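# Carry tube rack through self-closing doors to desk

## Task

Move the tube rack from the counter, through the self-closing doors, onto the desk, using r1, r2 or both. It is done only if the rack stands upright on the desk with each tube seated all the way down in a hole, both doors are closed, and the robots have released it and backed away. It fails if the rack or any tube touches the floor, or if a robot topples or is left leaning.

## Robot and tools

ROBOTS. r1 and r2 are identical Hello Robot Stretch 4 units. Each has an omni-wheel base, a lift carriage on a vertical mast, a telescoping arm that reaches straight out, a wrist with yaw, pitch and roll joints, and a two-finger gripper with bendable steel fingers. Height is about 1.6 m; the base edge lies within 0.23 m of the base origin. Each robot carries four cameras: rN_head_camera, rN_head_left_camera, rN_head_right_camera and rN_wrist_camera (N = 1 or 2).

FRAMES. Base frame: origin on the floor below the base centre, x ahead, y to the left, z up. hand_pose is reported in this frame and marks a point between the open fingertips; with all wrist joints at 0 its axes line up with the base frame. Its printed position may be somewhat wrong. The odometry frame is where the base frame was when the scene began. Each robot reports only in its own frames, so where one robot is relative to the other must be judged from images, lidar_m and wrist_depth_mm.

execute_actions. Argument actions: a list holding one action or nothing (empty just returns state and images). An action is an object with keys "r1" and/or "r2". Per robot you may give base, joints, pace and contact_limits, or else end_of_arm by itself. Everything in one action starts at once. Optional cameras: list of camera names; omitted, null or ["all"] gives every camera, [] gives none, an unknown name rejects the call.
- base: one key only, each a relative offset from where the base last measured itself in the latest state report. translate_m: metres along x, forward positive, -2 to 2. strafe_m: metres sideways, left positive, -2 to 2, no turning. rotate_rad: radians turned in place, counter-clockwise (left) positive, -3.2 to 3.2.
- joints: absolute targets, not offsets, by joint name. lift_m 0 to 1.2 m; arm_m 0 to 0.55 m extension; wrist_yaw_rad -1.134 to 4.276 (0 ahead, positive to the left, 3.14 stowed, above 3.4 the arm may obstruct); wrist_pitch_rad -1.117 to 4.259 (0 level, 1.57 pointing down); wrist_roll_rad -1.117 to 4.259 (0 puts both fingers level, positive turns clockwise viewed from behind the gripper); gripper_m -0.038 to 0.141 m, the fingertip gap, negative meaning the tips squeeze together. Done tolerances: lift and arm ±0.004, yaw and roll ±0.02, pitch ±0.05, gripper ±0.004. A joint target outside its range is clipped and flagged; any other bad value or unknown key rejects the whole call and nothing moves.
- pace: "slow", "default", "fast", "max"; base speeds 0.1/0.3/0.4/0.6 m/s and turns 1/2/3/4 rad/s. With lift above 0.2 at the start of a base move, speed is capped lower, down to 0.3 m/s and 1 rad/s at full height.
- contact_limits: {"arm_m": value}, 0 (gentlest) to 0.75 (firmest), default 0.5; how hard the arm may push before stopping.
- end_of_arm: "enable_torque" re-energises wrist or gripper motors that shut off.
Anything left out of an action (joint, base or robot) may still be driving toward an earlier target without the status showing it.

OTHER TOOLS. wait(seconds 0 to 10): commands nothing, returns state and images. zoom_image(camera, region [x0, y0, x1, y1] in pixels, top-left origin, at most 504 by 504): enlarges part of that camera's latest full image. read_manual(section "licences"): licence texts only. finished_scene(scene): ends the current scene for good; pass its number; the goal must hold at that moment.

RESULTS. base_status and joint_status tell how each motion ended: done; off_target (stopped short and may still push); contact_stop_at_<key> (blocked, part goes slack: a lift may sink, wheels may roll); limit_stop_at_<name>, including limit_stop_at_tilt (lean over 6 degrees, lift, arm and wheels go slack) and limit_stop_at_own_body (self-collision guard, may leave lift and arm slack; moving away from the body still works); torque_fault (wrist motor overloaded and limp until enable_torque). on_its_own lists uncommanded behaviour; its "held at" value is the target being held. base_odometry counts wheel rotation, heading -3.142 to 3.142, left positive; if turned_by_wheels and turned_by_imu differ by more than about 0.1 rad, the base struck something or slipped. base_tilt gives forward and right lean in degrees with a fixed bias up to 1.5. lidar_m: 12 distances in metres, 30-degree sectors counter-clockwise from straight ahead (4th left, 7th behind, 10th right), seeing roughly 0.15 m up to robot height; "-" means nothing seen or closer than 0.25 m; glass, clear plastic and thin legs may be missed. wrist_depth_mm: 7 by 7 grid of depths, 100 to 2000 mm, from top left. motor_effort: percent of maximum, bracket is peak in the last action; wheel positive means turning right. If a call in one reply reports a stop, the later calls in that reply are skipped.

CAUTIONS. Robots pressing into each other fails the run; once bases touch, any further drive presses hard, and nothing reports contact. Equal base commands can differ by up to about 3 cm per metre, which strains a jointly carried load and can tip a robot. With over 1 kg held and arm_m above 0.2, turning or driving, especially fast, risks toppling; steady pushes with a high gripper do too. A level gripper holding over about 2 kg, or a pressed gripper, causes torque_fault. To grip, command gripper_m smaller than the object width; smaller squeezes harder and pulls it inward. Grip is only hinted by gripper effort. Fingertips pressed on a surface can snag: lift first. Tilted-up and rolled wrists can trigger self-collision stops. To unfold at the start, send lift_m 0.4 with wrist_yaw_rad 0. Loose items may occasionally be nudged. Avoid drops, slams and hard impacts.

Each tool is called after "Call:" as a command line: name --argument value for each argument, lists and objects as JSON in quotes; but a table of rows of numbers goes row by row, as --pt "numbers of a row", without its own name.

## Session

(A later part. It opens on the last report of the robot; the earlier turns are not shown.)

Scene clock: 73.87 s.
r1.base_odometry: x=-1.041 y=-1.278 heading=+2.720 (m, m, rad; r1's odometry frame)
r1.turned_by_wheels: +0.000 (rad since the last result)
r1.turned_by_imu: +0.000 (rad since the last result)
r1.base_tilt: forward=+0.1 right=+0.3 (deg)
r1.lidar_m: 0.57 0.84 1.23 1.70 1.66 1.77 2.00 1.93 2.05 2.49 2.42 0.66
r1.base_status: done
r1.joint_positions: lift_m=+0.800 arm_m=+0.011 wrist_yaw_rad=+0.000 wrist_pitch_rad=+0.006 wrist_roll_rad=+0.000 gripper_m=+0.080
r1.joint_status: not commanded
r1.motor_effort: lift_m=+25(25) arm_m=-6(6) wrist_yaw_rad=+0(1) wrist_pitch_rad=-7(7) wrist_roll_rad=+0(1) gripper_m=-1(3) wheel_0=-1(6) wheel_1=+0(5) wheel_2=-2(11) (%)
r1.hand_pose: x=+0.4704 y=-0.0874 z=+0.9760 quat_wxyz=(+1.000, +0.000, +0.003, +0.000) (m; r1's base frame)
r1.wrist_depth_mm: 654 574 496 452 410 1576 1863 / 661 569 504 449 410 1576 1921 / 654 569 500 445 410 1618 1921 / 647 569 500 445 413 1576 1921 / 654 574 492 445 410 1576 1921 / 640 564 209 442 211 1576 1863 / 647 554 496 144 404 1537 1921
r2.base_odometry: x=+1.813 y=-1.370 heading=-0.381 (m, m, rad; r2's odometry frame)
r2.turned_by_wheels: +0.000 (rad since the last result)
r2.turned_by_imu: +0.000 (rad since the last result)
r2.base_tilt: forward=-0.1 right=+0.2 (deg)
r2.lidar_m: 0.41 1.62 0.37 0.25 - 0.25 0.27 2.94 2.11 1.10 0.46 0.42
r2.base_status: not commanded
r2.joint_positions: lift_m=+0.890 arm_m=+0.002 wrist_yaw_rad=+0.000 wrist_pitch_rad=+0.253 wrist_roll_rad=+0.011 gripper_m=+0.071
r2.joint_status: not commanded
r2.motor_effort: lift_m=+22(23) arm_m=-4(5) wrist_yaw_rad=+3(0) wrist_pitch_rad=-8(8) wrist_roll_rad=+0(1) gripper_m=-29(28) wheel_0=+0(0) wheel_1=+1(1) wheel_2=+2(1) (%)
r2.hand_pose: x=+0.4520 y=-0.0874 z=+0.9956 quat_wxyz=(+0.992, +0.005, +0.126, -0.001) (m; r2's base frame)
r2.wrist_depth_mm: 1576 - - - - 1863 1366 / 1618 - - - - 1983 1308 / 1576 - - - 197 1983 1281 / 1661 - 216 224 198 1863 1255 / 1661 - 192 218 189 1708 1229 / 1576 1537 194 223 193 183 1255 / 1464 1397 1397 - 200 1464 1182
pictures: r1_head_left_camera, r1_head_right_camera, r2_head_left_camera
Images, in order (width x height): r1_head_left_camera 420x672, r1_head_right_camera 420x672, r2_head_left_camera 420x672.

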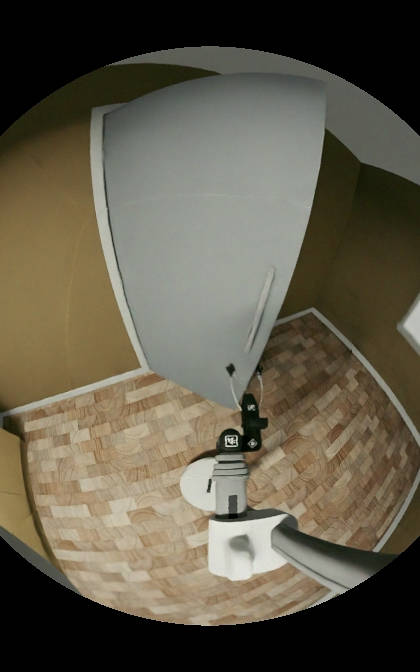

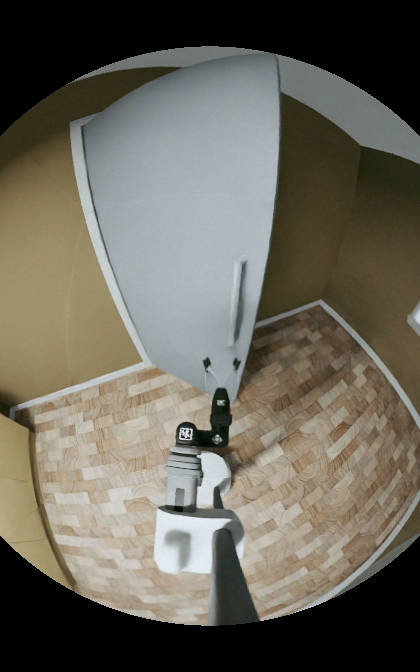

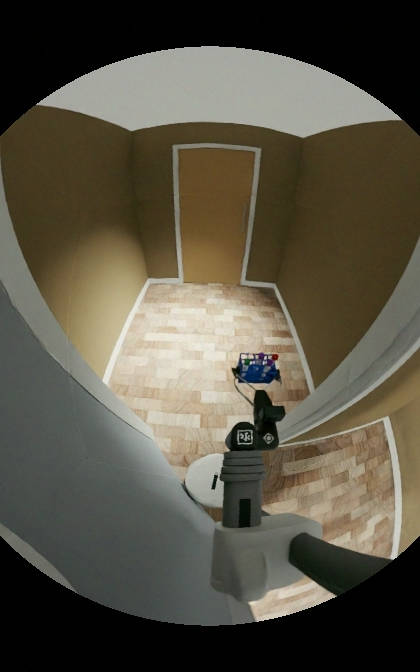

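Call:
execute_actions --actions '[{"r1":{"base":{"strafe_m":-0.53},"joints":{"wrist_yaw_rad":3.05,"lift_m":0.6},"pace":"fast"}}]' --cameras '["r1_head_left_camera"]'

Call:
execute_actions --actions '[{"r1":{"base":{"translate_m":0.93},"pace":"fast"}}]' --cameras '["r1_head_left_camera"]'

Scene clock: 77.30 s.
r1.base_odometry: x=-0.825 y=-0.794 heading=+2.720 (m, m, rad; r1's odometry frame)
r1.turned_by_wheels: +0.000 (rad since the last result)
r1.turned_by_imu: -0.001 (rad since the last result)
r1.base_tilt: forward=+0.0 right=+0.2 (deg)
r1.lidar_m: 1.44 0.69 1.29 2.14 2.12 2.25 1.73 1.70 1.80 2.00 1.93 1.92
r1.base_status: done
r1.joint_positions: lift_m=+0.600 arm_m=+0.011 wrist_yaw_rad=+3.050 wrist_pitch_rad=+0.006 wrist_roll_rad=+0.000 gripper_m=+0.080
r1.joint_status: all done
r1.motor_effort: lift_m=+15(21) arm_m=-5(6) wrist_yaw_rad=+1(2) wrist_pitch_rad=-7(7) wrist_roll_rad=+0(1) gripper_m=-4(1) wheel_0=+0(11) wheel_1=+2(13) wheel_2=-1(1) (%)
r1.hand_pose: x=-0.0973 y=+0.1135 z=+0.7769 quat_wxyz=(+0.046, -0.003, +0.000, +0.999) (m; r1's base frame)
r1.wrist_depth_mm: - 153 - - - - - / - 151 1983 - - - - / 108 150 1983 - - - - / 124 151 1983 - - - - / 1499 1661 1983 - - - 1983 / 1499 1756 210 - 212 - 1921 / 1576 1661 1863 144 1983 1921 1921
r2.base_odometry: x=+1.813 y=-1.370 heading=-0.381 (m, m, rad; r2's odometry frame)
r2.turned_by_wheels: +0.000 (rad since the last result)
r2.turned_by_imu: +0.000 (rad since the last result)
r2.base_tilt: forward=-0.1 right=+0.2 (deg)
r2.lidar_m: 0.42 1.61 0.35 0.25 - 0.25 0.26 2.94 2.12 1.09 0.46 0.43
r2.base_status: not commanded
r2.joint_positions: lift_m=+0.890 arm_m=+0.002 wrist_yaw_rad=+0.000 wrist_pitch_rad=+0.253 wrist_roll_rad=+0.011 gripper_m=+0.071
r2.joint_status: not commanded
r2.motor_effort: lift_m=+22(22) arm_m=-5(4) wrist_yaw_rad=+1(1) wrist_pitch_rad=-8(8) wrist_roll_rad=+0(0) gripper_m=-29(30) wheel_0=+0(0) wheel_1=+1(1) wheel_2=+1(2) (%)
r2.hand_pose: x=+0.4520 y=-0.0874 z=+0.9956 quat_wxyz=(+0.992, +0.005, +0.126, -0.001) (m; r2's base frame)
r2.wrist_depth_mm: 1576 - - - - 1863 1366 / 1576 - - - - 1921 1308 / 1661 - - - 198 1808 1281 / 1661 - 216 224 200 1921 1281 / 1708 - 193 218 188 1756 1308 / 1576 1537 193 223 194 183 1255 / 1430 1397 1397 - 200 1464 1229
pictures: r1_head_left_camera
Images, in order (width x height): r1_head_left_camera 420x672.

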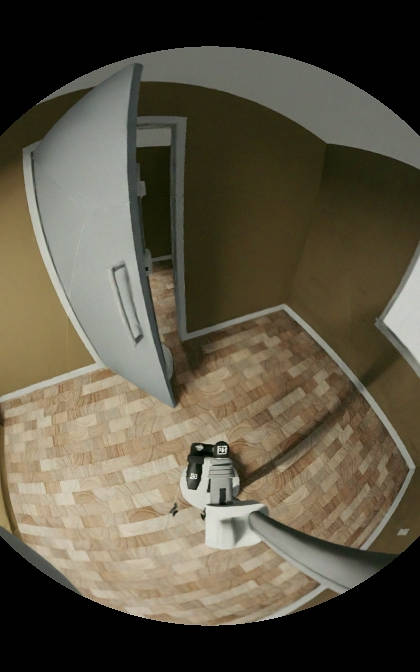

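Scene clock: 80.97 s.
r1.base_odometry: x=-1.673 y=-0.414 heading=+2.720 (m, m, rad; r1's odometry frame)
r1.turned_by_wheels: +0.000 (rad since the last result)
r1.turned_by_imu: -0.004 (rad since the last result)
r1.base_tilt: forward=+0.0 right=+0.0 (deg)
r1.lidar_m: 0.59 0.56 0.36 0.34 0.37 3.43 2.60 2.52 2.08 1.60 1.53 0.80
r1.base_status: done
r1.joint_positions: lift_m=+0.600 arm_m=+0.011 wrist_yaw_rad=+3.050 wrist_pitch_rad=+0.006 wrist_roll_rad=+0.000 gripper_m=+0.080
r1.joint_status: not commanded
r1.motor_effort: lift_m=+15(15) arm_m=-6(6) wrist_yaw_rad=+0(1) wrist_pitch_rad=-8(7) wrist_roll_rad=+1(1) gripper_m=-1(0) wheel_0=-2(7) wheel_1=-1(9) wheel_2=+2(12) (%)
r1.hand_pose: x=-0.0973 y=+0.1135 z=+0.7769 quat_wxyz=(+0.046, -0.003, +0.000, +0.999) (m; r1's base frame)
r1.wrist_depth_mm: - 153 - - - 407 384 / - 151 - - - 404 387 / 108 151 - - - 407 387 / 124 151 - - - 404 384 / - - - - - 402 379 / - - 210 - 212 404 377 / - 1983 1983 144 1983 392 379
r2.base_odometry: x=+1.813 y=-1.370 heading=-0.381 (m, m, rad; r2's odometry frame)
r2.turned_by_wheels: +0.000 (rad since the last result)
r2.turned_by_imu: -0.001 (rad since the last result)
r2.base_tilt: forward=-0.1 right=+0.2 (deg)
r2.lidar_m: 0.41 1.61 0.36 0.25 - 0.25 0.25 0.39 0.35 0.45 0.46 0.43
r2.base_status: not commanded
r2.joint_positions: lift_m=+0.890 arm_m=+0.002 wrist_yaw_rad=+0.000 wrist_pitch_rad=+0.253 wrist_roll_rad=+0.011 gripper_m=+0.071
r2.joint_status: not commanded
r2.motor_effort: lift_m=+23(23) arm_m=-5(5) wrist_yaw_rad=+0(0) wrist_pitch_rad=-8(8) wrist_roll_rad=+0(1) gripper_m=-29(29) wheel_0=+0(0) wheel_1=+1(1) wheel_2=+1(2) (%)
r2.hand_pose: x=+0.4520 y=-0.0874 z=+0.9956 quat_wxyz=(+0.992, +0.005, +0.126, -0.001) (m; r2's base frame)
r2.wrist_depth_mm: 1537 - - - - 1863 1336 / 1618 - - - - 1863 1308 / 1618 - - - 198 1921 1281 / 1661 - 217 224 200 1863 1255 / 1661 - 193 218 190 1708 1281 / 1576 1576 193 223 193 183 1308 / 1397 1397 1366 - 200 1464 1205
pictures: r1_head_left_camera
Images, in order (width x height): r1_head_left_camera 420x672.

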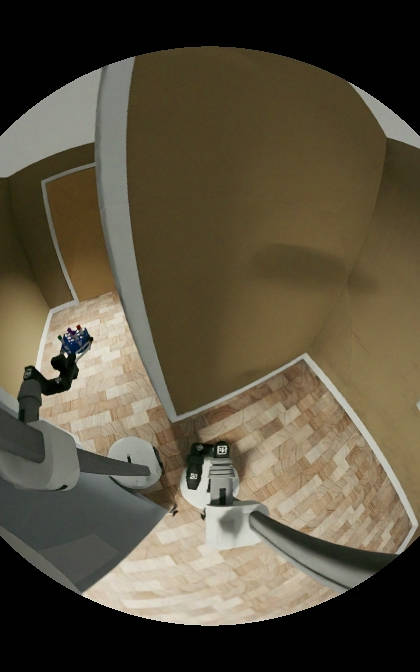

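Call:
execute_actions --actions '[{"r1":{"base":{"rotate_rad":1.2},"joints":{"gripper_m":0.02},"pace":"fast"}}]' --cameras '["r1_head_left_camera","r1_head_right_camera"]'

Scene clock: 82.90 s.
r1.base_odometry: x=-1.673 y=-0.414 heading=-2.363 (m, m, rad; r1's odometry frame)
r1.turned_by_wheels: +1.200 (rad since the last result)
r1.turned_by_imu: +1.215 (rad since the last result)
r1.base_tilt: forward=-0.1 right=+0.2 (deg)
r1.lidar_m: 0.34 0.33 0.37 2.86 2.51 2.50 1.87 1.55 1.35 0.72 0.59 0.56
r1.base_status: done
r1.joint_positions: lift_m=+0.600 arm_m=+0.011 wrist_yaw_rad=+3.050 wrist_pitch_rad=+0.006 wrist_roll_rad=+0.000 gripper_m=+0.020
r1.joint_status: all done
r1.motor_effort: lift_m=+15(15) arm_m=-6(6) wrist_yaw_rad=+1(1) wrist_pitch_rad=-7(6) wrist_roll_rad=-1(0) gripper_m=-6(4) wheel_0=-2(9) wheel_1=+0(8) wheel_2=+1(9) (%)
r1.hand_pose: x=-0.0973 y=+0.1135 z=+0.7769 quat_wxyz=(+0.046, -0.003, +0.000, +0.999) (m; r1's base frame)
r1.wrist_depth_mm: - 152 - - - - - / - 152 - - - - - / 108 151 - - - - - / 124 151 - - - - - / 1464 1863 - - - - - / 1537 1808 216 211 - - - / 1464 1661 1863 158 991 1983 1983
r2.base_odometry: x=+1.813 y=-1.370 heading=-0.381 (m, m, rad; r2's odometry frame)
r2.turned_by_wheels: +0.000 (rad since the last result)
r2.turned_by_imu: +0.000 (rad since the last result)
r2.base_tilt: forward=-0.1 right=+0.2 (deg)
r2.lidar_m: 0.42 1.61 0.37 0.25 - 0.25 0.27 0.34 0.35 0.52 0.47 0.42
r2.base_status: not commanded
r2.joint_positions: lift_m=+0.890 arm_m=+0.002 wrist_yaw_rad=+0.000 wrist_pitch_rad=+0.253 wrist_roll_rad=+0.011 gripper_m=+0.071
r2.joint_status: not commanded
r2.motor_effort: lift_m=+22(22) arm_m=-4(5) wrist_yaw_rad=+0(2) wrist_pitch_rad=-8(8) wrist_roll_rad=+0(0) gripper_m=-28(28) wheel_0=+0(0) wheel_1=+1(1) wheel_2=+2(1) (%)
r2.hand_pose: x=+0.4520 y=-0.0874 z=+0.9956 quat_wxyz=(+0.992, +0.005, +0.126, -0.001) (m; r2's base frame)
r2.wrist_depth_mm: 1576 - - - - 1921 1336 / 1576 - - - - 1921 1308 / 1661 - - - 198 1921 1281 / 1618 - 216 225 200 1921 1255 / 1661 - 192 219 189 1756 1255 / 1576 1618 194 223 194 182 1255 / 1430 1397 1397 - 201 1464 1182
pictures: r1_head_left_camera, r1_head_right_camera
Images, in order (width x height): r1_head_left_camera 420x672, r1_head_right_camera 420x672.

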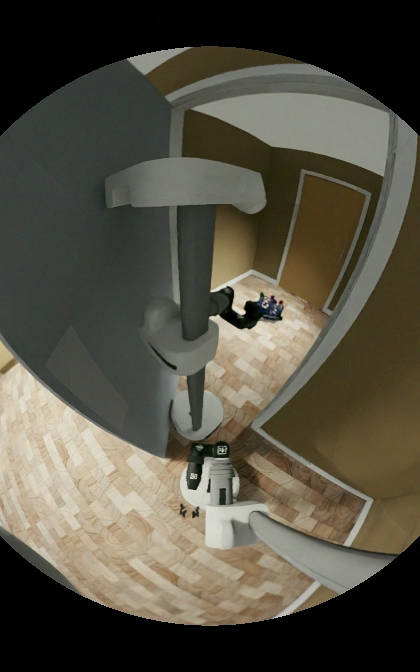

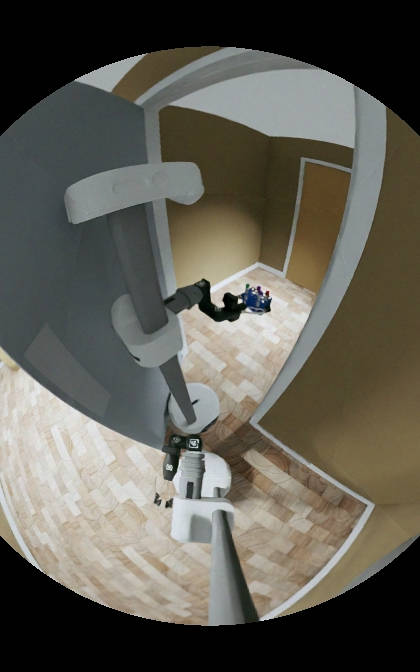

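Call:
execute_actions --actions '[{"r1":{"base":{"translate_m":0.1},"pace":"slow"},"r2":{"base":{"strafe_m":0.09},"pace":"slow"}}]' --cameras '["r1_head_left_camera","r2_head_left_camera"]'

Scene clock: 86.13 s.
r1.base_odometry: x=-1.744 y=-0.484 heading=-2.363 (m, m, rad; r1's odometry frame)
r1.turned_by_wheels: +0.000 (rad since the last result)
r1.turned_by_imu: -0.001 (rad since the last result)
r1.base_tilt: forward=+0.0 right=+0.2 (deg)
r1.lidar_m: 0.36 0.32 0.47 0.49 2.60 2.57 1.95 1.63 1.19 0.63 0.48 0.48
r1.base_status: done
r1.joint_positions: lift_m=+0.600 arm_m=+0.011 wrist_yaw_rad=+3.050 wrist_pitch_rad=+0.006 wrist_roll_rad=+0.000 gripper_m=+0.020
r1.joint_status: not commanded
r1.motor_effort: lift_m=+15(15) arm_m=-7(6) wrist_yaw_rad=+1(0) wrist_pitch_rad=-7(6) wrist_roll_rad=+1(0) gripper_m=-4(0) wheel_0=+1(5) wheel_1=+0(4) wheel_2=-2(7) (%)
r1.hand_pose: x=-0.0973 y=+0.1135 z=+0.7769 quat_wxyz=(+0.046, -0.003, +0.000, +0.999) (m; r1's base frame)
r1.wrist_depth_mm: - 152 - - - - - / - 151 - - - - - / 108 150 - - - - - / 124 151 - - - - - / 1537 1863 - - - - - / 1576 1921 216 211 - - - / 1618 1756 1863 158 991 1921 1983
r2.base_odometry: x=+1.847 y=-1.287 heading=-0.381 (m, m, rad; r2's odometry frame)
r2.turned_by_wheels: +0.000 (rad since the last result)
r2.turned_by_imu: -0.001 (rad since the last result)
r2.base_tilt: forward=-0.1 right=+0.2 (deg)
r2.lidar_m: 0.41 1.47 0.30 0.25 - 0.25 0.32 0.40 0.29 0.38 0.55 0.40
r2.base_status: done
r2.joint_positions: lift_m=+0.890 arm_m=+0.002 wrist_yaw_rad=+0.000 wrist_pitch_rad=+0.253 wrist_roll_rad=+0.011 gripper_m=+0.071
r2.joint_status: not commanded
r2.motor_effort: lift_m=+23(22) arm_m=-5(5) wrist_yaw_rad=+1(1) wrist_pitch_rad=-8(7) wrist_roll_rad=-1(1) gripper_m=-30(29) wheel_0=-3(5) wheel_1=+1(8) wheel_2=+1(7) (%)
r2.hand_pose: x=+0.4520 y=-0.0874 z=+0.9956 quat_wxyz=(+0.992, +0.005, +0.126, -0.001) (m; r2's base frame)
r2.wrist_depth_mm: 1464 - - - - - 1499 / 1499 - - - - - 1464 / 1537 - - - 200 - 1430 / 1537 - 216 224 200 - 1397 / 1537 - 192 219 190 1921 1366 / 1499 1537 193 224 193 182 1430 / 1464 1397 1397 - 200 1430 1336
pictures: r1_head_left_camera, r2_head_left_camera
Images, in order (width x height): r1_head_left_camera 420x672, r2_head_left_camera 420x672.

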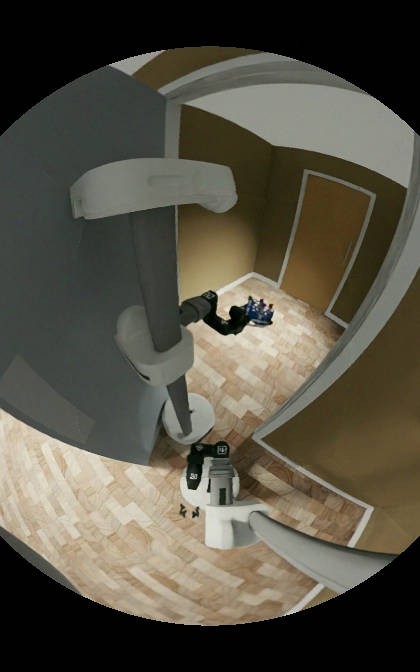

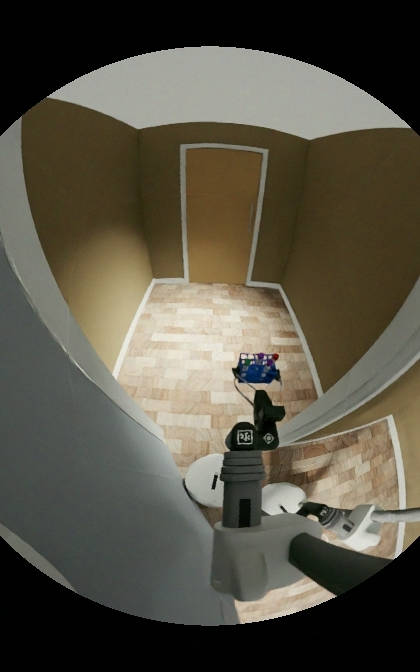

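Call:
execute_actions --actions '[{"r1":{"base":{"translate_m":0.2},"pace":"slow"},"r2":{"base":{"translate_m":0.6}}}]' --cameras '["r1_head_left_camera","r2_head_left_camera"]'

Scene clock: 90.10 s.
r1.base_odometry: x=-1.887 y=-0.624 heading=-2.363 (m, m, rad; r1's odometry frame)
r1.turned_by_wheels: +0.000 (rad since the last result)
r1.turned_by_imu: -0.002 (rad since the last result)
r1.base_tilt: forward=+0.1 right=+0.2 (deg)
r1.lidar_m: 0.56 0.33 0.25 - - 2.79 2.14 1.74 0.85 0.43 0.37 0.54
r1.base_status: done
r1.joint_positions: lift_m=+0.600 arm_m=+0.011 wrist_yaw_rad=+3.050 wrist_pitch_rad=+0.006 wrist_roll_rad=+0.000 gripper_m=+0.020
r1.joint_status: not commanded
r1.motor_effort: lift_m=+16(15) arm_m=-6(6) wrist_yaw_rad=+1(2) wrist_pitch_rad=-7(7) wrist_roll_rad=+1(0) gripper_m=-1(4) wheel_0=+1(5) wheel_1=-1(12) wheel_2=+0(8) (%)
r1.hand_pose: x=-0.0973 y=+0.1135 z=+0.7769 quat_wxyz=(+0.046, -0.003, +0.000, +0.999) (m; r1's base frame)
r1.wrist_depth_mm: - 152 - - - 189 - / - 151 - - - 191 - / 108 151 - - - 192 154 / 124 151 - - - 192 154 / 1576 1983 - - - 191 155 / 1661 - 217 209 240 191 - / 1618 1808 1863 158 1008 180 -
r2.base_odometry: x=+2.404 y=-1.510 heading=-0.381 (m, m, rad; r2's odometry frame)
r2.turned_by_wheels: +0.000 (rad since the last result)
r2.turned_by_imu: -0.002 (rad since the last result)
r2.base_tilt: forward=-0.1 right=+0.1 (deg)
r2.lidar_m: 0.42 1.53 1.08 0.96 0.49 0.50 0.58 0.60 0.52 0.82 1.09 0.43
r2.base_status: done
r2.joint_positions: lift_m=+0.890 arm_m=+0.002 wrist_yaw_rad=+0.000 wrist_pitch_rad=+0.253 wrist_roll_rad=+0.011 gripper_m=+0.071
r2.joint_status: not commanded
r2.motor_effort: lift_m=+22(22) arm_m=-4(4) wrist_yaw_rad=+0(2) wrist_pitch_rad=-8(8) wrist_roll_rad=-1(1) gripper_m=-28(28) wheel_0=-1(8) wheel_1=+0(5) wheel_2=+2(7) (%)
r2.hand_pose: x=+0.4520 y=-0.0874 z=+0.9956 quat_wxyz=(+0.992, +0.005, +0.126, -0.001) (m; r2's base frame)
r2.wrist_depth_mm: 1499 1661 1618 1618 1576 1537 1464 / 1464 1618 1661 1661 1618 1661 1430 / 1499 1756 1661 1708 198 1708 1430 / 1576 1863 1808 224 200 1756 1397 / 1576 1921 193 218 189 1808 1366 / 1537 1576 195 223 193 182 1366 / 1430 1366 1397 - 200 1464 1336
pictures: r1_head_left_camera, r2_head_left_camera
Images, in order (width x height): r1_head_left_camera 420x672, r2_head_left_camera 420x672.

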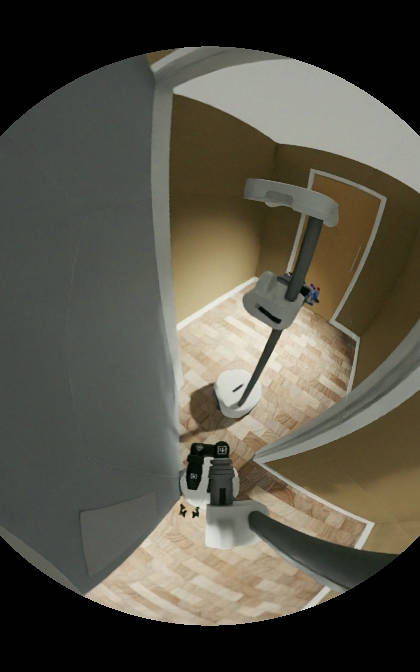

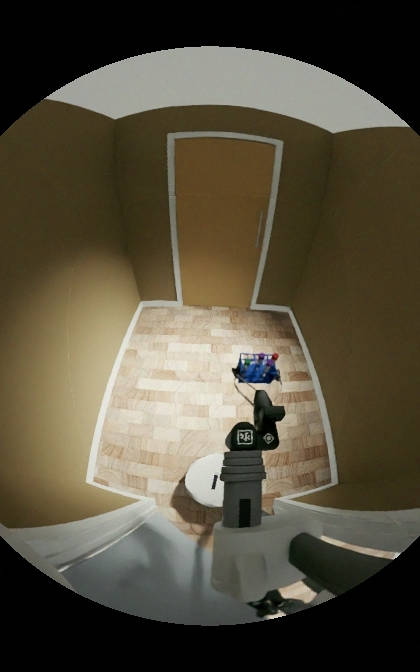

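Call:
execute_actions --actions '[{"r1":{"base":{"translate_m":0.25}},"r2":{"base":{"translate_m":0.26}}}]' --cameras '[]'

Call:
execute_actions --actions '[{"r1":{"base":{"rotate_rad":-0.6}},"r2":{"base":{"rotate_rad":0.55},"pace":"slow"}}]' --cameras '["r1_head_left_camera","r1_head_right_camera"]'

Scene clock: 93.50 s.
r1.base_odometry: x=-2.065 y=-0.800 heading=-2.363 (m, m, rad; r1's odometry frame)
r1.turned_by_wheels: +0.000 (rad since the last result)
r1.turned_by_imu: -0.002 (rad since the last result)
r1.base_tilt: forward=+0.0 right=+0.3 (deg)
r1.lidar_m: 1.43 0.33 0.25 - 0.25 0.25 2.36 1.93 0.43 0.34 1.60 0.57
r1.base_status: done
r1.joint_positions: lift_m=+0.600 arm_m=+0.011 wrist_yaw_rad=+3.050 wrist_pitch_rad=+0.006 wrist_roll_rad=+0.000 gripper_m=+0.020
r1.joint_status: not commanded
r1.motor_effort: lift_m=+16(15) arm_m=-6(6) wrist_yaw_rad=+1(1) wrist_pitch_rad=-6(7) wrist_roll_rad=+0(1) gripper_m=-4(3) wheel_0=+0(5) wheel_1=+2(2) wheel_2=+1(10) (%)
r1.hand_pose: x=-0.0973 y=+0.1135 z=+0.7769 quat_wxyz=(+0.046, -0.003, +0.000, +0.999) (m; r1's base frame)
r1.wrist_depth_mm: - 153 - - 279 187 - / - 151 - - 282 189 - / 108 150 - - 283 191 155 / 124 151 - - 282 190 156 / 1756 - - - 283 191 155 / 1921 - 215 210 235 189 - / 1756 1983 1863 158 213 179 -
r2.base_odometry: x=+2.645 y=-1.606 heading=-0.380 (m, m, rad; r2's odometry frame)
r2.turned_by_wheels: +0.000 (rad since the last result)
r2.turned_by_imu: -0.001 (rad since the last result)
r2.base_tilt: forward=-0.1 right=+0.2 (deg)
r2.lidar_m: 0.41 1.50 1.07 1.04 0.69 0.65 0.62 0.60 0.67 1.04 1.07 0.41
r2.base_status: done
r2.joint_positions: lift_m=+0.890 arm_m=+0.002 wrist_yaw_rad=+0.000 wrist_pitch_rad=+0.253 wrist_roll_rad=+0.011 gripper_m=+0.071
r2.joint_status: not commanded
r2.motor_effort: lift_m=+22(22) arm_m=-5(4) wrist_yaw_rad=+2(0) wrist_pitch_rad=-8(8) wrist_roll_rad=-1(1) gripper_m=-27(27) wheel_0=+0(5) wheel_1=+1(5) wheel_2=+2(8) (%)
r2.hand_pose: x=+0.4520 y=-0.0874 z=+0.9956 quat_wxyz=(+0.992, +0.005, +0.126, -0.001) (m; r2's base frame)
r2.wrist_depth_mm: 1397 1366 1366 1366 1366 1336 1336 / 1430 1430 1430 1430 1397 1430 1397 / 1499 1464 1464 1464 197 1499 1397 / 1499 1576 1537 224 198 1576 1397 / 1537 1618 191 217 190 1576 1366 / 1576 1576 193 222 193 182 1366 / 1397 1430 1366 - 200 1464 1308
pictures: none
No camera images: the call's "cameras" was empty. Leave "cameras" out to get every camera's image.

Scene clock: 95.27 s.
r1.base_odometry: x=-2.065 y=-0.800 heading=-2.963 (m, m, rad; r1's odometry frame)
r1.turned_by_wheels: -0.600 (rad since the last result)
r1.turned_by_imu: -0.609 (rad since the last result)
r1.base_tilt: forward=+0.1 right=+0.4 (deg)
r1.lidar_m: 0.58 0.64 0.39 0.25 - 0.25 0.25 2.40 1.94 0.53 0.35 1.45
r1.base_status: done
r1.joint_positions: lift_m=+0.600 arm_m=+0.011 wrist_yaw_rad=+3.050 wrist_pitch_rad=+0.006 wrist_roll_rad=+0.000 gripper_m=+0.020
r1.joint_status: not commanded
r1.motor_effort: lift_m=+15(15) arm_m=-5(6) wrist_yaw_rad=+0(1) wrist_pitch_rad=-7(7) wrist_roll_rad=+0(0) gripper_m=-4(4) wheel_0=-2(4) wheel_1=+1(8) wheel_2=+2(7) (%)
r1.hand_pose: x=-0.0973 y=+0.1135 z=+0.7769 quat_wxyz=(+0.046, -0.003, +0.000, +0.999) (m; r1's base frame)
r1.wrist_depth_mm: - 152 397 315 260 220 - / - 151 394 314 260 220 200 / 108 150 355 314 262 221 200 / 124 151 364 310 259 220 199 / - - 387 307 259 220 198 / - - 216 211 240 218 198 / - 1921 364 158 213 213 -
r2.base_odometry: x=+2.645 y=-1.606 heading=+0.169 (m, m, rad; r2's odometry frame)
r2.turned_by_wheels: +0.550 (rad since the last result)
r2.turned_by_imu: +0.554 (rad since the last result)
r2.base_tilt: forward=-0.1 right=+0.2 (deg)
r2.lidar_m: 0.44 1.05 1.00 0.68 0.65 0.58 0.61 0.67 1.03 1.08 1.51 0.42
r2.base_status: done
r2.joint_positions: lift_m=+0.890 arm_m=+0.002 wrist_yaw_rad=+0.000 wrist_pitch_rad=+0.253 wrist_roll_rad=+0.011 gripper_m=+0.071
r2.joint_status: not commanded
r2.motor_effort: lift_m=+22(22) arm_m=-5(5) wrist_yaw_rad=+1(0) wrist_pitch_rad=-8(7) wrist_roll_rad=-1(1) gripper_m=-28(29) wheel_0=-2(6) wheel_1=-1(4) wheel_2=-2(6) (%)
r2.hand_pose: x=+0.4520 y=-0.0874 z=+0.9956 quat_wxyz=(+0.992, +0.005, +0.126, -0.001) (m; r2's base frame)
r2.wrist_depth_mm: 820 976 1229 1464 1397 1255 1138 / 842 1008 1281 1618 1464 1308 1160 / 866 1060 1229 1661 199 1336 1205 / 904 1098 1229 224 200 1366 1255 / 917 1078 192 216 189 1397 1308 / 946 1042 194 222 194 182 1336 / 976 1182 1366 - 201 1464 1366
pictures: r1_head_left_camera, r1_head_right_camera
Images, in order (width x height): r1_head_left_camera 420x672, r1_head_right_camera 420x672.

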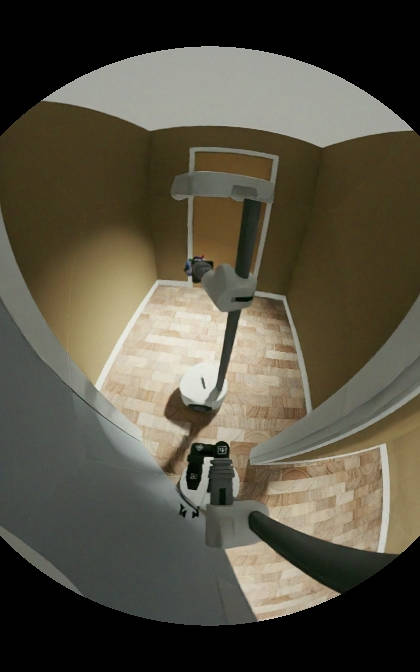

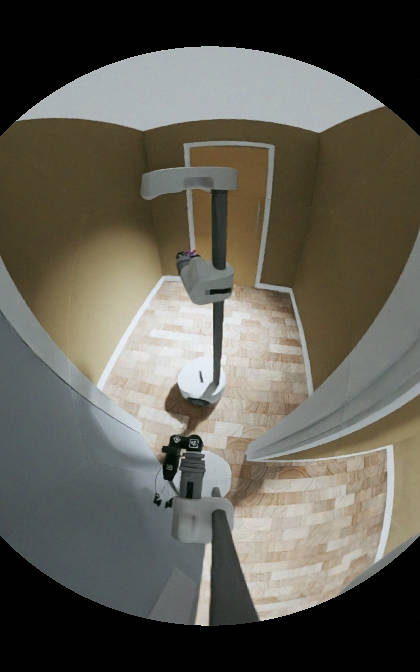

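Call:
execute_actions --actions '[{"r1":{"base":{"translate_m":1.2},"joints":{"lift_m":0.8}},"r2":{"base":{"strafe_m":-0.8}}}]' --cameras '[]'

Call:
execute_actions --actions '[{"r1":{"base":{"rotate_rad":-0.55},"joints":{"wrist_yaw_rad":0,"gripper_m":0.065},"pace":"fast"}}]' --cameras '["r1_head_left_camera","r1_wrist_camera","r2_head_camera","r2_head_left_camera"]'

Scene clock: 101.37 s.
r1.base_odometry: x=-3.246 y=-1.014 heading=-2.963 (m, m, rad; r1's odometry frame)
r1.turned_by_wheels: +0.000 (rad since the last result)
r1.turned_by_imu: -0.006 (rad since the last result)
r1.base_tilt: forward=+0.1 right=+0.2 (deg)
r1.lidar_m: 1.32 1.33 1.05 1.01 1.11 0.96 0.91 0.97 0.50 0.43 0.57 1.31
r1.base_status: done
r1.joint_positions: lift_m=+0.800 arm_m=+0.011 wrist_yaw_rad=+3.050 wrist_pitch_rad=+0.006 wrist_roll_rad=+0.000 gripper_m=+0.020
r1.joint_status: all done
r1.motor_effort: lift_m=+26(26) arm_m=-6(6) wrist_yaw_rad=+0(1) wrist_pitch_rad=-7(7) wrist_roll_rad=+0(0) gripper_m=-3(4) wheel_0=+0(6) wheel_1=+1(6) wheel_2=+0(9) (%)
r1.hand_pose: x=-0.0973 y=+0.1134 z=+0.9760 quat_wxyz=(+0.046, -0.003, +0.000, +0.999) (m; r1's base frame)
r1.wrist_depth_mm: - 152 1098 1098 1098 1025 1008 / - 151 1098 1098 1098 991 1025 / 108 150 1098 1078 1098 1008 1008 / 124 151 1078 1098 1060 1008 1025 / 991 1098 1098 1098 1078 1008 991 / 1008 1098 216 210 1042 1008 1008 / 991 1008 1078 158 621 991 976
r2.base_odometry: x=+2.780 y=-2.395 heading=+0.169 (m, m, rad; r2's odometry frame)
r2.turned_by_wheels: +0.000 (rad since the last result)
r2.turned_by_imu: +0.001 (rad since the last result)
r2.base_tilt: forward=-0.1 right=+0.2 (deg)
r2.lidar_m: 0.40 0.60 0.46 0.56 1.01 0.86 0.51 0.37 0.34 0.37 0.51 0.44
r2.base_status: done
r2.joint_positions: lift_m=+0.890 arm_m=+0.002 wrist_yaw_rad=+0.000 wrist_pitch_rad=+0.253 wrist_roll_rad=+0.011 gripper_m=+0.071
r2.joint_status: not commanded
r2.motor_effort: lift_m=+22(22) arm_m=-5(5) wrist_yaw_rad=+1(0) wrist_pitch_rad=-9(8) wrist_roll_rad=+0(1) gripper_m=-29(28) wheel_0=+0(5) wheel_1=+1(8) wheel_2=-1(1) (%)
r2.hand_pose: x=+0.4520 y=-0.0874 z=+0.9956 quat_wxyz=(+0.992, +0.005, +0.126, -0.001) (m; r2's base frame)
r2.wrist_depth_mm: 1397 1537 1336 1160 1042 891 854 / 1397 1661 1397 1229 1078 931 842 / 1464 1708 1430 1255 196 976 878 / 1537 1808 1430 224 199 1008 904 / 1537 1863 193 219 189 1008 931 / 1576 1576 193 223 195 182 976 / 1464 1430 1366 - 200 1118 991
pictures: none
No camera images: the call's "cameras" was empty. Leave "cameras" out to get every camera's image.

Scene clock: 103.67 s.
r1.base_odometry: x=-3.246 y=-1.014 heading=+2.771 (m, m, rad; r1's odometry frame)
r1.turned_by_wheels: -0.550 (rad since the last result)
r1.turned_by_imu: -0.558 (rad since the last result)
r1.base_tilt: forward=-0.1 right=+0.1 (deg)
r1.lidar_m: 1.32 1.32 1.35 1.05 1.02 1.09 0.94 0.93 0.97 0.52 0.44 0.58
r1.base_status: done
r1.joint_positions: lift_m=+0.800 arm_m=+0.011 wrist_yaw_rad=+0.000 wrist_pitch_rad=+0.006 wrist_roll_rad=+0.000 gripper_m=+0.065
r1.joint_status: all done
r1.motor_effort: lift_m=+26(26) arm_m=-6(6) wrist_yaw_rad=-1(4) wrist_pitch_rad=-8(6) wrist_roll_rad=+0(0) gripper_m=-4(1) wheel_0=+1(4) wheel_1=+0(6) wheel_2=-1(7) (%)
r1.hand_pose: x=+0.4705 y=-0.0873 z=+0.9760 quat_wxyz=(+1.000, +0.000, +0.003, +0.000) (m; r1's base frame)
r1.wrist_depth_mm: 991 1060 1182 1308 1308 991 809 / 976 1060 1205 1308 1336 991 798 / 960 1078 1160 1308 1336 1008 809 / 976 1060 1182 1281 1366 373 778 / 976 1060 1160 1308 1308 334 304 / 960 1042 208 1308 213 991 798 / 976 1025 1182 144 1255 917 809
r2.base_odometry: x=+2.780 y=-2.395 heading=+0.169 (m, m, rad; r2's odometry frame)
r2.turned_by_wheels: +0.000 (rad since the last result)
r2.turned_by_imu: +0.000 (rad since the last result)
r2.base_tilt: forward=-0.1 right=+0.2 (deg)
r2.lidar_m: 0.41 0.46 0.45 0.57 1.01 0.87 0.51 0.36 0.35 0.37 0.52 0.44
r2.base_status: not commanded
r2.joint_positions: lift_m=+0.890 arm_m=+0.002 wrist_yaw_rad=+0.000 wrist_pitch_rad=+0.253 wrist_roll_rad=+0.011 gripper_m=+0.071
r2.joint_status: not commanded
r2.motor_effort: lift_m=+22(22) arm_m=-5(5) wrist_yaw_rad=+1(0) wrist_pitch_rad=-8(8) wrist_roll_rad=-1(1) gripper_m=-28(27) wheel_0=+0(0) wheel_1=+1(0) wheel_2=-1(1) (%)
r2.hand_pose: x=+0.4520 y=-0.0874 z=+0.9956 quat_wxyz=(+0.992, +0.005, +0.126, -0.001) (m; r2's base frame)
r2.wrist_depth_mm: 1397 1576 1336 1182 1025 904 831 / 1464 1618 1397 1255 1078 931 854 / 1464 1661 1430 1281 198 976 891 / 1430 1808 1430 224 200 1008 917 / 297 1863 192 217 189 1008 946 / 1576 1576 194 223 194 182 976 / 1430 1430 1366 - 200 1118 976
pictures: r1_head_left_camera, r1_wrist_camera, r2_head_camera, r2_head_left_camera
Images, in order (width x height): r1_head_left_camera 420x672, r1_wrist_camera 616x392, r2_head_camera 420x560, r2_head_left_camera 420x672.

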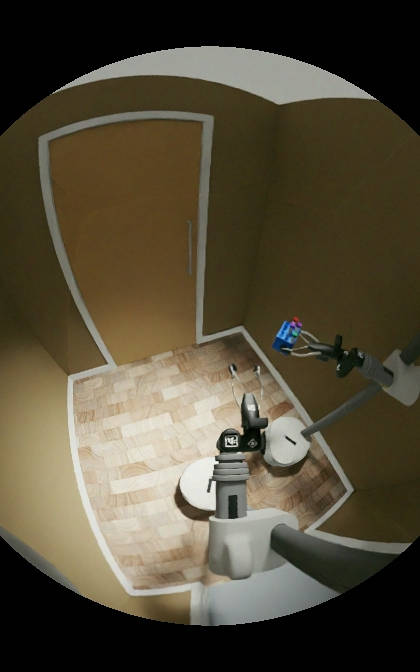

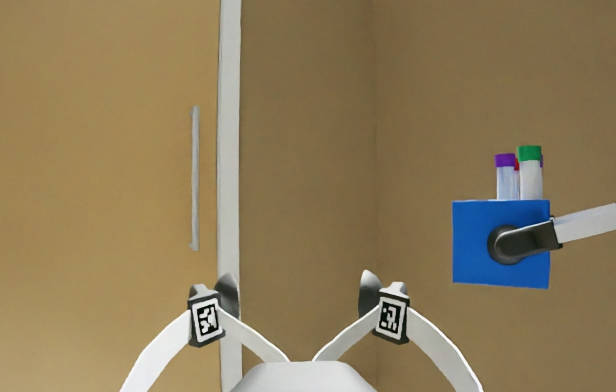

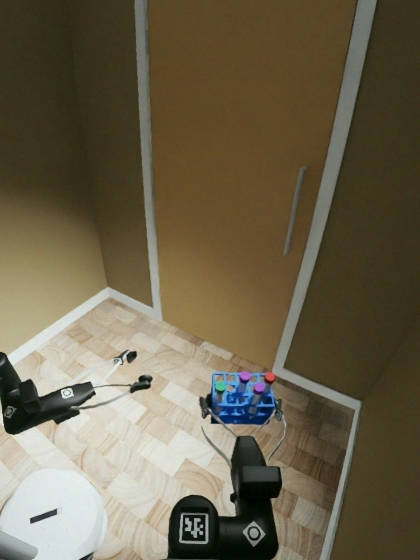

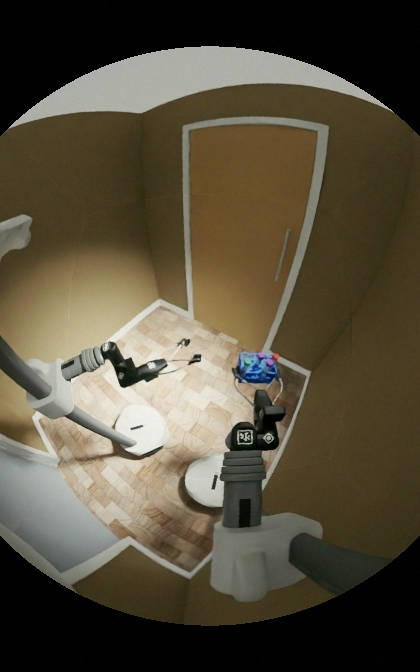

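Call:
execute_actions --actions '[{"r1":{"base":{"strafe_m":0.43},"pace":"fast"}}]' --cameras '[]'

Call:
execute_actions --actions '[{"r1":{"base":{"rotate_rad":-0.1},"joints":{"arm_m":0.35},"pace":"fast"}}]' --cameras '["r1_head_left_camera","r1_wrist_camera"]'

Scene clock: 106.73 s.
r1.base_odometry: x=-3.402 y=-1.414 heading=+2.771 (m, m, rad; r1's odometry frame)
r1.turned_by_wheels: +0.000 (rad since the last result)
r1.turned_by_imu: +0.000 (rad since the last result)
r1.base_tilt: forward=+0.2 right=+0.3 (deg)
r1.lidar_m: 1.15 1.14 0.84 0.64 0.62 0.69 1.03 1.02 1.20 0.87 0.86 1.48
r1.base_status: done
r1.joint_positions: lift_m=+0.800 arm_m=+0.011 wrist_yaw_rad=+0.000 wrist_pitch_rad=+0.006 wrist_roll_rad=+0.000 gripper_m=+0.065
r1.joint_status: not commanded
r1.motor_effort: lift_m=+25(25) arm_m=-6(6) wrist_yaw_rad=+0(1) wrist_pitch_rad=-7(7) wrist_roll_rad=+0(0) gripper_m=-1(1) wheel_0=+0(11) wheel_1=-1(10) wheel_2=+1(1) (%)
r1.hand_pose: x=+0.4705 y=-0.0874 z=+0.9760 quat_wxyz=(+1.000, +0.000, +0.003, +0.000) (m; r1's base frame)
r1.wrist_depth_mm: 831 891 991 1118 1255 1366 1182 / 831 904 991 1098 1255 1397 1205 / 820 904 991 1078 1255 1397 1182 / 820 891 991 1078 1255 1397 1205 / 820 891 976 1078 1255 1366 1182 / 809 891 208 1078 212 1366 1205 / 809 842 960 144 1229 1308 1182
r2.base_odometry: x=+2.780 y=-2.395 heading=+0.169 (m, m, rad; r2's odometry frame)
r2.turned_by_wheels: +0.000 (rad since the last result)
r2.turned_by_imu: +0.000 (rad since the last result)
r2.base_tilt: forward=-0.1 right=+0.2 (deg)
r2.lidar_m: 0.41 0.89 0.87 1.36 1.00 0.88 0.49 0.37 0.35 0.38 0.52 0.41
r2.base_status: not commanded
r2.joint_positions: lift_m=+0.890 arm_m=+0.002 wrist_yaw_rad=+0.000 wrist_pitch_rad=+0.253 wrist_roll_rad=+0.011 gripper_m=+0.071
r2.joint_status: not commanded
r2.motor_effort: lift_m=+22(22) arm_m=-5(4) wrist_yaw_rad=-1(0) wrist_pitch_rad=-7(8) wrist_roll_rad=-1(1) gripper_m=-28(29) wheel_0=+0(0) wheel_1=+1(0) wheel_2=-1(1) (%)
r2.hand_pose: x=+0.4520 y=-0.0874 z=+0.9956 quat_wxyz=(+0.992, +0.005, +0.126, -0.001) (m; r2's base frame)
r2.wrist_depth_mm: 1366 1537 1336 1182 1042 891 831 / 1430 1576 1397 1205 1042 946 842 / 1430 1708 1430 1255 198 960 878 / 1499 1808 1430 225 200 1025 904 / 1537 1808 193 218 189 1025 946 / 1576 1576 193 224 193 182 991 / 1397 1397 1430 - 201 1138 991
pictures: none
No camera images: the call's "cameras" was empty. Leave "cameras" out to get every camera's image.

Scene clock: 108.53 s.
r1.base_odometry: x=-3.402 y=-1.414 heading=+2.671 (m, m, rad; r1's odometry frame)
r1.turned_by_wheels: -0.100 (rad since the last result)
r1.turned_by_imu: -0.102 (rad since the last result)
r1.base_tilt: forward=+0.2 right=+0.3 (deg)
r1.lidar_m: 1.18 1.13 0.94 0.64 0.63 0.64 0.92 1.03 1.16 0.90 0.85 0.86
r1.base_status: done
r1.joint_positions: lift_m=+0.800 arm_m=+0.349 wrist_yaw_rad=+0.000 wrist_pitch_rad=+0.006 wrist_roll_rad=+0.000 gripper_m=+0.065
r1.joint_status: all done
r1.motor_effort: lift_m=+25(26) arm_m=+7(8) wrist_yaw_rad=+0(2) wrist_pitch_rad=-6(7) wrist_roll_rad=+1(1) gripper_m=-1(2) wheel_0=+0(5) wheel_1=+1(4) wheel_2=-2(6) (%)
r1.hand_pose: x=+0.8082 y=-0.0874 z=+0.9760 quat_wxyz=(+1.000, +0.000, +0.003, +0.000) (m; r1's base frame)
r1.wrist_depth_mm: 585 647 732 866 1008 1118 960 / 585 654 750 842 1008 1118 960 / 591 640 741 842 976 1118 960 / 585 647 732 854 991 1118 960 / 585 647 732 854 1008 1118 960 / 585 647 208 842 211 1078 946 / 574 609 715 144 931 1042 946
r2.base_odometry: x=+2.780 y=-2.395 heading=+0.169 (m, m, rad; r2's odometry frame)
r2.turned_by_wheels: +0.000 (rad since the last result)
r2.turned_by_imu: +0.000 (rad since the last result)
r2.base_tilt: forward=-0.2 right=+0.2 (deg)
r2.lidar_m: 0.42 0.89 0.86 1.35 1.00 0.87 0.51 0.36 0.34 0.37 0.52 0.42
r2.base_status: not commanded
r2.joint_positions: lift_m=+0.890 arm_m=+0.002 wrist_yaw_rad=+0.000 wrist_pitch_rad=+0.253 wrist_roll_rad=+0.011 gripper_m=+0.071
r2.joint_status: not commanded
r2.motor_effort: lift_m=+22(22) arm_m=-5(4) wrist_yaw_rad=-2(0) wrist_pitch_rad=-7(7) wrist_roll_rad=+0(0) gripper_m=-30(28) wheel_0=+0(0) wheel_1=+1(1) wheel_2=-1(1) (%)
r2.hand_pose: x=+0.4520 y=-0.0874 z=+0.9956 quat_wxyz=(+0.992, +0.005, +0.126, -0.001) (m; r2's base frame)
r2.wrist_depth_mm: 1397 1618 1397 1182 1025 891 831 / 1308 1618 1397 1205 1060 931 854 / 1430 691 1397 1255 198 960 904 / 1499 1808 1430 225 200 991 917 / 1537 1808 192 217 189 1060 946 / 1576 1576 194 223 194 182 976 / 1430 1397 1366 - 200 1118 991
pictures: r1_head_left_camera, r1_wrist_camera
Images, in order (width x height): r1_head_left_camera 420x672, r1_wrist_camera 616x392.

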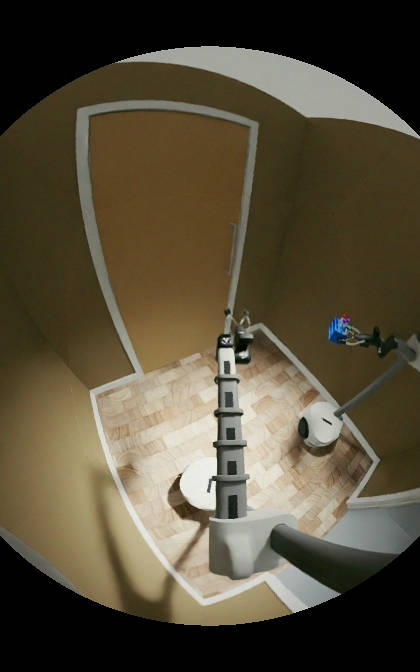

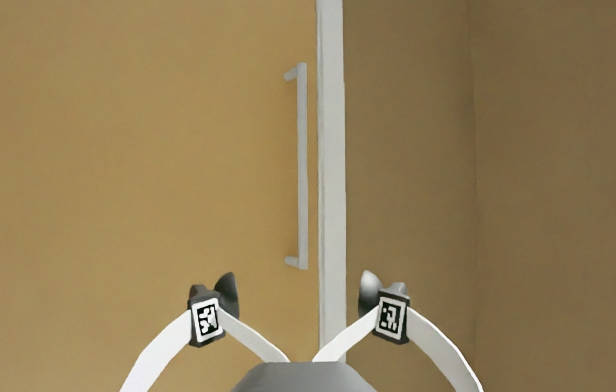

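Call:
execute_actions --actions '[{"r1":{"base":{"translate_m":0.29},"joints":{"arm_m":0.546},"pace":"fast"}}]' --cameras '["r1_wrist_camera"]'

Scene clock: 110.93 s.
r1.base_odometry: x=-3.660 y=-1.283 heading=+2.671 (m, m, rad; r1's odometry frame)
r1.turned_by_wheels: +0.000 (rad since the last result)
r1.turned_by_imu: -0.002 (rad since the last result)
r1.base_tilt: forward=+0.1 right=+0.3 (deg)
r1.lidar_m: 0.94 0.88 0.89 0.81 0.79 0.82 1.13 1.28 1.44 0.78 0.68 1.30
r1.base_status: done
r1.joint_positions: lift_m=+0.800 arm_m=+0.545 wrist_yaw_rad=+0.000 wrist_pitch_rad=+0.006 wrist_roll_rad=+0.000 gripper_m=+0.065
r1.joint_status: all done
r1.motor_effort: lift_m=+25(26) arm_m=+7(6) wrist_yaw_rad=-1(1) wrist_pitch_rad=-7(7) wrist_roll_rad=+1(1) gripper_m=-2(0) wheel_0=+0(7) wheel_1=+0(5) wheel_2=+2(11) (%)
r1.hand_pose: x=+1.0042 y=-0.0874 z=+0.9760 quat_wxyz=(+1.000, +0.000, +0.003, +0.000) (m; r1's base frame)
r1.wrist_depth_mm: 240 265 301 334 387 500 615 / 238 265 303 332 384 496 609 / 240 265 301 332 382 492 597 / 238 265 301 327 382 488 591 / 237 264 298 330 379 480 591 / 236 260 208 327 212 488 597 / 236 250 291 144 370 492 591
r2.base_odometry: x=+2.780 y=-2.395 heading=+0.169 (m, m, rad; r2's odometry frame)
r2.turned_by_wheels: +0.000 (rad since the last result)
r2.turned_by_imu: +0.000 (rad since the last result)
r2.base_tilt: forward=-0.1 right=+0.2 (deg)
r2.lidar_m: 0.43 0.80 0.90 1.37 1.00 0.87 0.49 0.36 0.33 0.36 0.52 0.44
r2.base_status: not commanded
r2.joint_positions: lift_m=+0.890 arm_m=+0.002 wrist_yaw_rad=+0.000 wrist_pitch_rad=+0.253 wrist_roll_rad=+0.011 gripper_m=+0.071
r2.joint_status: not commanded
r2.motor_effort: lift_m=+22(22) arm_m=-5(5) wrist_yaw_rad=+0(0) wrist_pitch_rad=-8(8) wrist_roll_rad=+0(0) gripper_m=-27(28) wheel_0=+0(0) wheel_1=+0(0) wheel_2=-1(1) (%)
r2.hand_pose: x=+0.4520 y=-0.0874 z=+0.9956 quat_wxyz=(+0.992, +0.005, +0.126, -0.001) (m; r2's base frame)
r2.wrist_depth_mm: 1366 1537 1366 1182 1042 891 831 / 654 732 1336 1160 1078 931 854 / 1464 1756 1430 1205 198 960 904 / 1537 1808 1430 225 200 1008 904 / 1576 1863 193 217 189 1025 946 / 1537 1576 194 222 195 182 976 / 1430 1430 1366 - 200 1118 1008
pictures: r1_wrist_camera
Images, in order (width x height): r1_wrist_camera 616x392.

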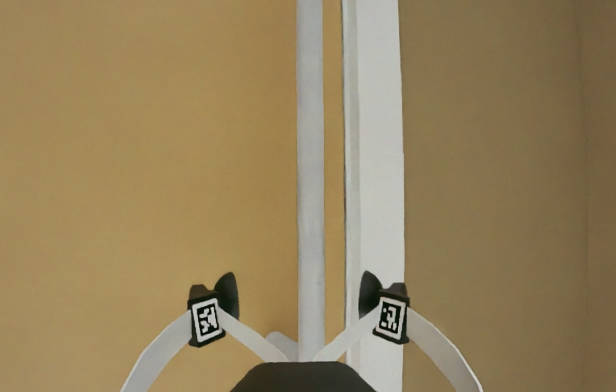

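Call:
execute_actions --actions '[{"r1":{"base":{"translate_m":0.045},"joints":{"gripper_m":0.045}}}]' --cameras '[]'

Call:
execute_actions --actions '[{"r1":{"joints":{"gripper_m":-0.035}}}]' --cameras '["r1_wrist_camera"]'

Scene clock: 112.33 s.
r1.base_odometry: x=-3.700 y=-1.262 heading=+2.671 (m, m, rad; r1's odometry frame)
r1.turned_by_wheels: +0.000 (rad since the last result)
r1.turned_by_imu: -0.001 (rad since the last result)
r1.base_tilt: forward=+0.0 right=+0.3 (deg)
r1.lidar_m: 0.90 0.83 0.89 0.85 0.79 0.84 1.17 1.35 1.48 0.79 0.68 1.24
r1.base_status: done
r1.joint_positions: lift_m=+0.800 arm_m=+0.545 wrist_yaw_rad=+0.000 wrist_pitch_rad=+0.006 wrist_roll_rad=+0.000 gripper_m=+0.045
r1.joint_status: all done
r1.motor_effort: lift_m=+25(25) arm_m=+7(6) wrist_yaw_rad=+0(1) wrist_pitch_rad=-7(7) wrist_roll_rad=+0(0) gripper_m=-6(3) wheel_0=+0(3) wheel_1=+2(6) wheel_2=-1(8) (%)
r1.hand_pose: x=+1.0042 y=-0.0874 z=+0.9760 quat_wxyz=(+1.000, +0.000, +0.003, +0.000) (m; r1's base frame)
r1.wrist_depth_mm: 208 230 260 289 332 430 521 / 207 230 260 289 330 430 530 / 206 229 260 286 330 424 521 / 207 229 259 286 327 415 517 / 205 229 259 285 327 418 512 / 205 227 208 277 214 418 517 / 204 219 252 145 319 418 504
r2.base_odometry: x=+2.780 y=-2.395 heading=+0.169 (m, m, rad; r2's odometry frame)
r2.turned_by_wheels: +0.000 (rad since the last result)
r2.turned_by_imu: +0.000 (rad since the last result)
r2.base_tilt: forward=-0.1 right=+0.2 (deg)
r2.lidar_m: 0.43 0.80 1.71 1.38 1.00 0.88 0.51 0.36 0.34 0.37 0.50 0.43
r2.base_status: not commanded
r2.joint_positions: lift_m=+0.890 arm_m=+0.002 wrist_yaw_rad=+0.000 wrist_pitch_rad=+0.253 wrist_roll_rad=+0.011 gripper_m=+0.071
r2.joint_status: not commanded
r2.motor_effort: lift_m=+22(22) arm_m=-5(4) wrist_yaw_rad=+2(2) wrist_pitch_rad=-8(8) wrist_roll_rad=-1(0) gripper_m=-28(29) wheel_0=+0(0) wheel_1=+1(1) wheel_2=-1(1) (%)
r2.hand_pose: x=+0.4520 y=-0.0874 z=+0.9956 quat_wxyz=(+0.992, +0.005, +0.126, -0.001) (m; r2's base frame)
r2.wrist_depth_mm: 1397 1576 1397 1205 1025 878 831 / 661 732 1336 1160 1078 931 854 / 1464 1708 1430 1281 198 960 878 / 1499 1808 1430 224 200 1025 917 / 1537 1808 193 218 189 1025 960 / 1537 1537 194 223 194 183 976 / 1430 1397 1430 - 200 1098 1008
pictures: none
No camera images: the call's "cameras" was empty. Leave "cameras" out to get every camera's image.

Scene clock: 113.83 s.
r1.base_odometry: x=-3.700 y=-1.262 heading=+2.670 (m, m, rad; r1's odometry frame)
r1.turned_by_wheels: -0.001 (rad since the last result)
r1.turned_by_imu: -0.002 (rad since the last result)
r1.base_tilt: forward=+0.1 right=+0.3 (deg)
r1.lidar_m: 0.88 0.84 0.89 0.84 0.79 0.81 1.16 1.35 1.47 0.78 0.66 1.25
r1.base_status: not commanded
r1.joint_positions: lift_m=+0.800 arm_m=+0.545 wrist_yaw_rad=-0.004 wrist_pitch_rad=+0.006 wrist_roll_rad=+0.000 gripper_m=-0.034
r1.joint_status: all done
r1.motor_effort: lift_m=+25(25) arm_m=+4(6) wrist_yaw_rad=+13(16) wrist_pitch_rad=-6(7) wrist_roll_rad=+0(0) gripper_m=-23(22) wheel_0=-6(6) wheel_1=-2(2) wheel_2=-4(4) (%)
r1.hand_pose: x=+1.0042 y=-0.0887 z=+0.9760 quat_wxyz=(+1.000, +0.000, +0.003, -0.002) (m; r1's base frame)
r1.wrist_depth_mm: 205 227 258 278 338 439 544 / 204 227 257 278 336 439 544 / 204 227 258 279 336 433 539 / 204 227 257 277 332 430 530 / 203 226 256 277 334 427 525 / 202 224 189 213 187 427 530 / 202 146 245 213 319 150 521
r2.base_odometry: x=+2.780 y=-2.395 heading=+0.169 (m, m, rad; r2's odometry frame)
r2.turned_by_wheels: +0.000 (rad since the last result)
r2.turned_by_imu: +0.000 (rad since the last result)
r2.base_tilt: forward=-0.1 right=+0.2 (deg)
r2.lidar_m: 0.43 0.80 1.71 1.37 1.00 0.88 0.51 0.36 0.34 0.37 0.52 0.42
r2.base_status: not commanded
r2.joint_positions: lift_m=+0.890 arm_m=+0.002 wrist_yaw_rad=+0.000 wrist_pitch_rad=+0.253 wrist_roll_rad=+0.011 gripper_m=+0.071
r2.joint_status: not commanded
r2.motor_effort: lift_m=+22(22) arm_m=-5(5) wrist_yaw_rad=+1(1) wrist_pitch_rad=-8(8) wrist_roll_rad=-1(1) gripper_m=-29(28) wheel_0=+0(0) wheel_1=+0(0) wheel_2=-1(1) (%)
r2.hand_pose: x=+0.4520 y=-0.0874 z=+0.9956 quat_wxyz=(+0.992, +0.005, +0.126, -0.001) (m; r2's base frame)
r2.wrist_depth_mm: 1397 1576 1336 1160 1042 891 831 / 654 732 1336 1160 1060 946 854 / 1464 1708 1430 1255 198 960 891 / 1499 1756 1397 225 200 1008 904 / 1576 1808 193 217 189 1025 931 / 1537 1576 194 223 193 182 976 / 1430 1430 1336 - 200 1118 991
pictures: r1_wrist_camera
Images, in order (width x height): r1_wrist_camera 616x392.

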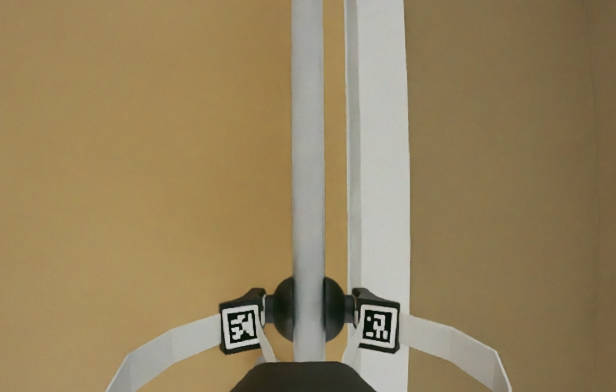

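Call:
execute_actions --actions '[{"r1":{"base":{"strafe_m":-0.07},"joints":{"arm_m":0.03}}}]' --cameras '[]'

Scene clock: 116.67 s.
r1.base_odometry: x=-3.668 y=-1.200 heading=+2.668 (m, m, rad; r1's odometry frame)
r1.turned_by_wheels: -0.001 (rad since the last result)
r1.turned_by_imu: -0.002 (rad since the last result)
r1.base_tilt: forward=+0.0 right=+0.1 (deg)
r1.lidar_m: 0.47 0.58 0.85 0.90 0.85 0.92 1.24 1.31 1.41 0.72 0.59 0.57
r1.base_status: done
r1.joint_positions: lift_m=+0.800 arm_m=+0.031 wrist_yaw_rad=-0.010 wrist_pitch_rad=+0.008 wrist_roll_rad=+0.000 gripper_m=-0.034
r1.joint_status: all done
r1.on_its_own: wrist_yaw_rad is at rest, and its effort (+29) is outside its rest range (-13 to +13)
r1.motor_effort: lift_m=+25(25) arm_m=-7(12) wrist_yaw_rad=+29(48) wrist_pitch_rad=-12(12) wrist_roll_rad=+0(0) gripper_m=-22(26) wheel_0=-9(10) wheel_1=-4(10) wheel_2=-6(8) (%)
r1.hand_pose: x=+0.4898 y=-0.0903 z=+0.9754 quat_wxyz=(+1.000, +0.000, +0.004, -0.005) (m; r1's base frame)
r1.wrist_depth_mm: 300 297 293 289 287 1060 866 / 298 297 291 287 286 1060 866 / 300 297 291 286 285 1060 904 / 297 294 291 287 285 1060 904 / 297 291 290 287 283 1060 878 / 297 293 287 215 188 1060 878 / 296 293 287 218 281 150 878
r2.base_odometry: x=+2.780 y=-2.395 heading=+0.169 (m, m, rad; r2's odometry frame)
r2.turned_by_wheels: +0.000 (rad since the last result)
r2.turned_by_imu: +0.000 (rad since the last result)
r2.base_tilt: forward=-0.1 right=+0.2 (deg)
r2.lidar_m: 0.45 0.73 0.85 1.36 1.00 0.88 0.50 0.37 0.34 0.36 0.53 0.41
r2.base_status: not commanded
r2.joint_positions: lift_m=+0.890 arm_m=+0.002 wrist_yaw_rad=+0.000 wrist_pitch_rad=+0.253 wrist_roll_rad=+0.011 gripper_m=+0.071
r2.joint_status: not commanded
r2.motor_effort: lift_m=+22(22) arm_m=-4(4) wrist_yaw_rad=+1(2) wrist_pitch_rad=-9(8) wrist_roll_rad=+0(1) gripper_m=-30(28) wheel_0=+0(0) wheel_1=+0(0) wheel_2=-1(1) (%)
r2.hand_pose: x=+0.4520 y=-0.0874 z=+0.9956 quat_wxyz=(+0.992, +0.005, +0.126, -0.001) (m; r2's base frame)
r2.wrist_depth_mm: 1430 1537 1366 715 - 891 831 / 615 1618 1397 732 - 946 854 / 1430 603 683 683 198 976 878 / 1537 1756 715 224 201 1025 904 / 1537 1808 192 218 189 1025 946 / 1576 1537 193 223 193 182 976 / 1430 1430 1366 - 200 1098 991
pictures: none
No camera images: the call's "cameras" was empty. Leave "cameras" out to get every camera's image.


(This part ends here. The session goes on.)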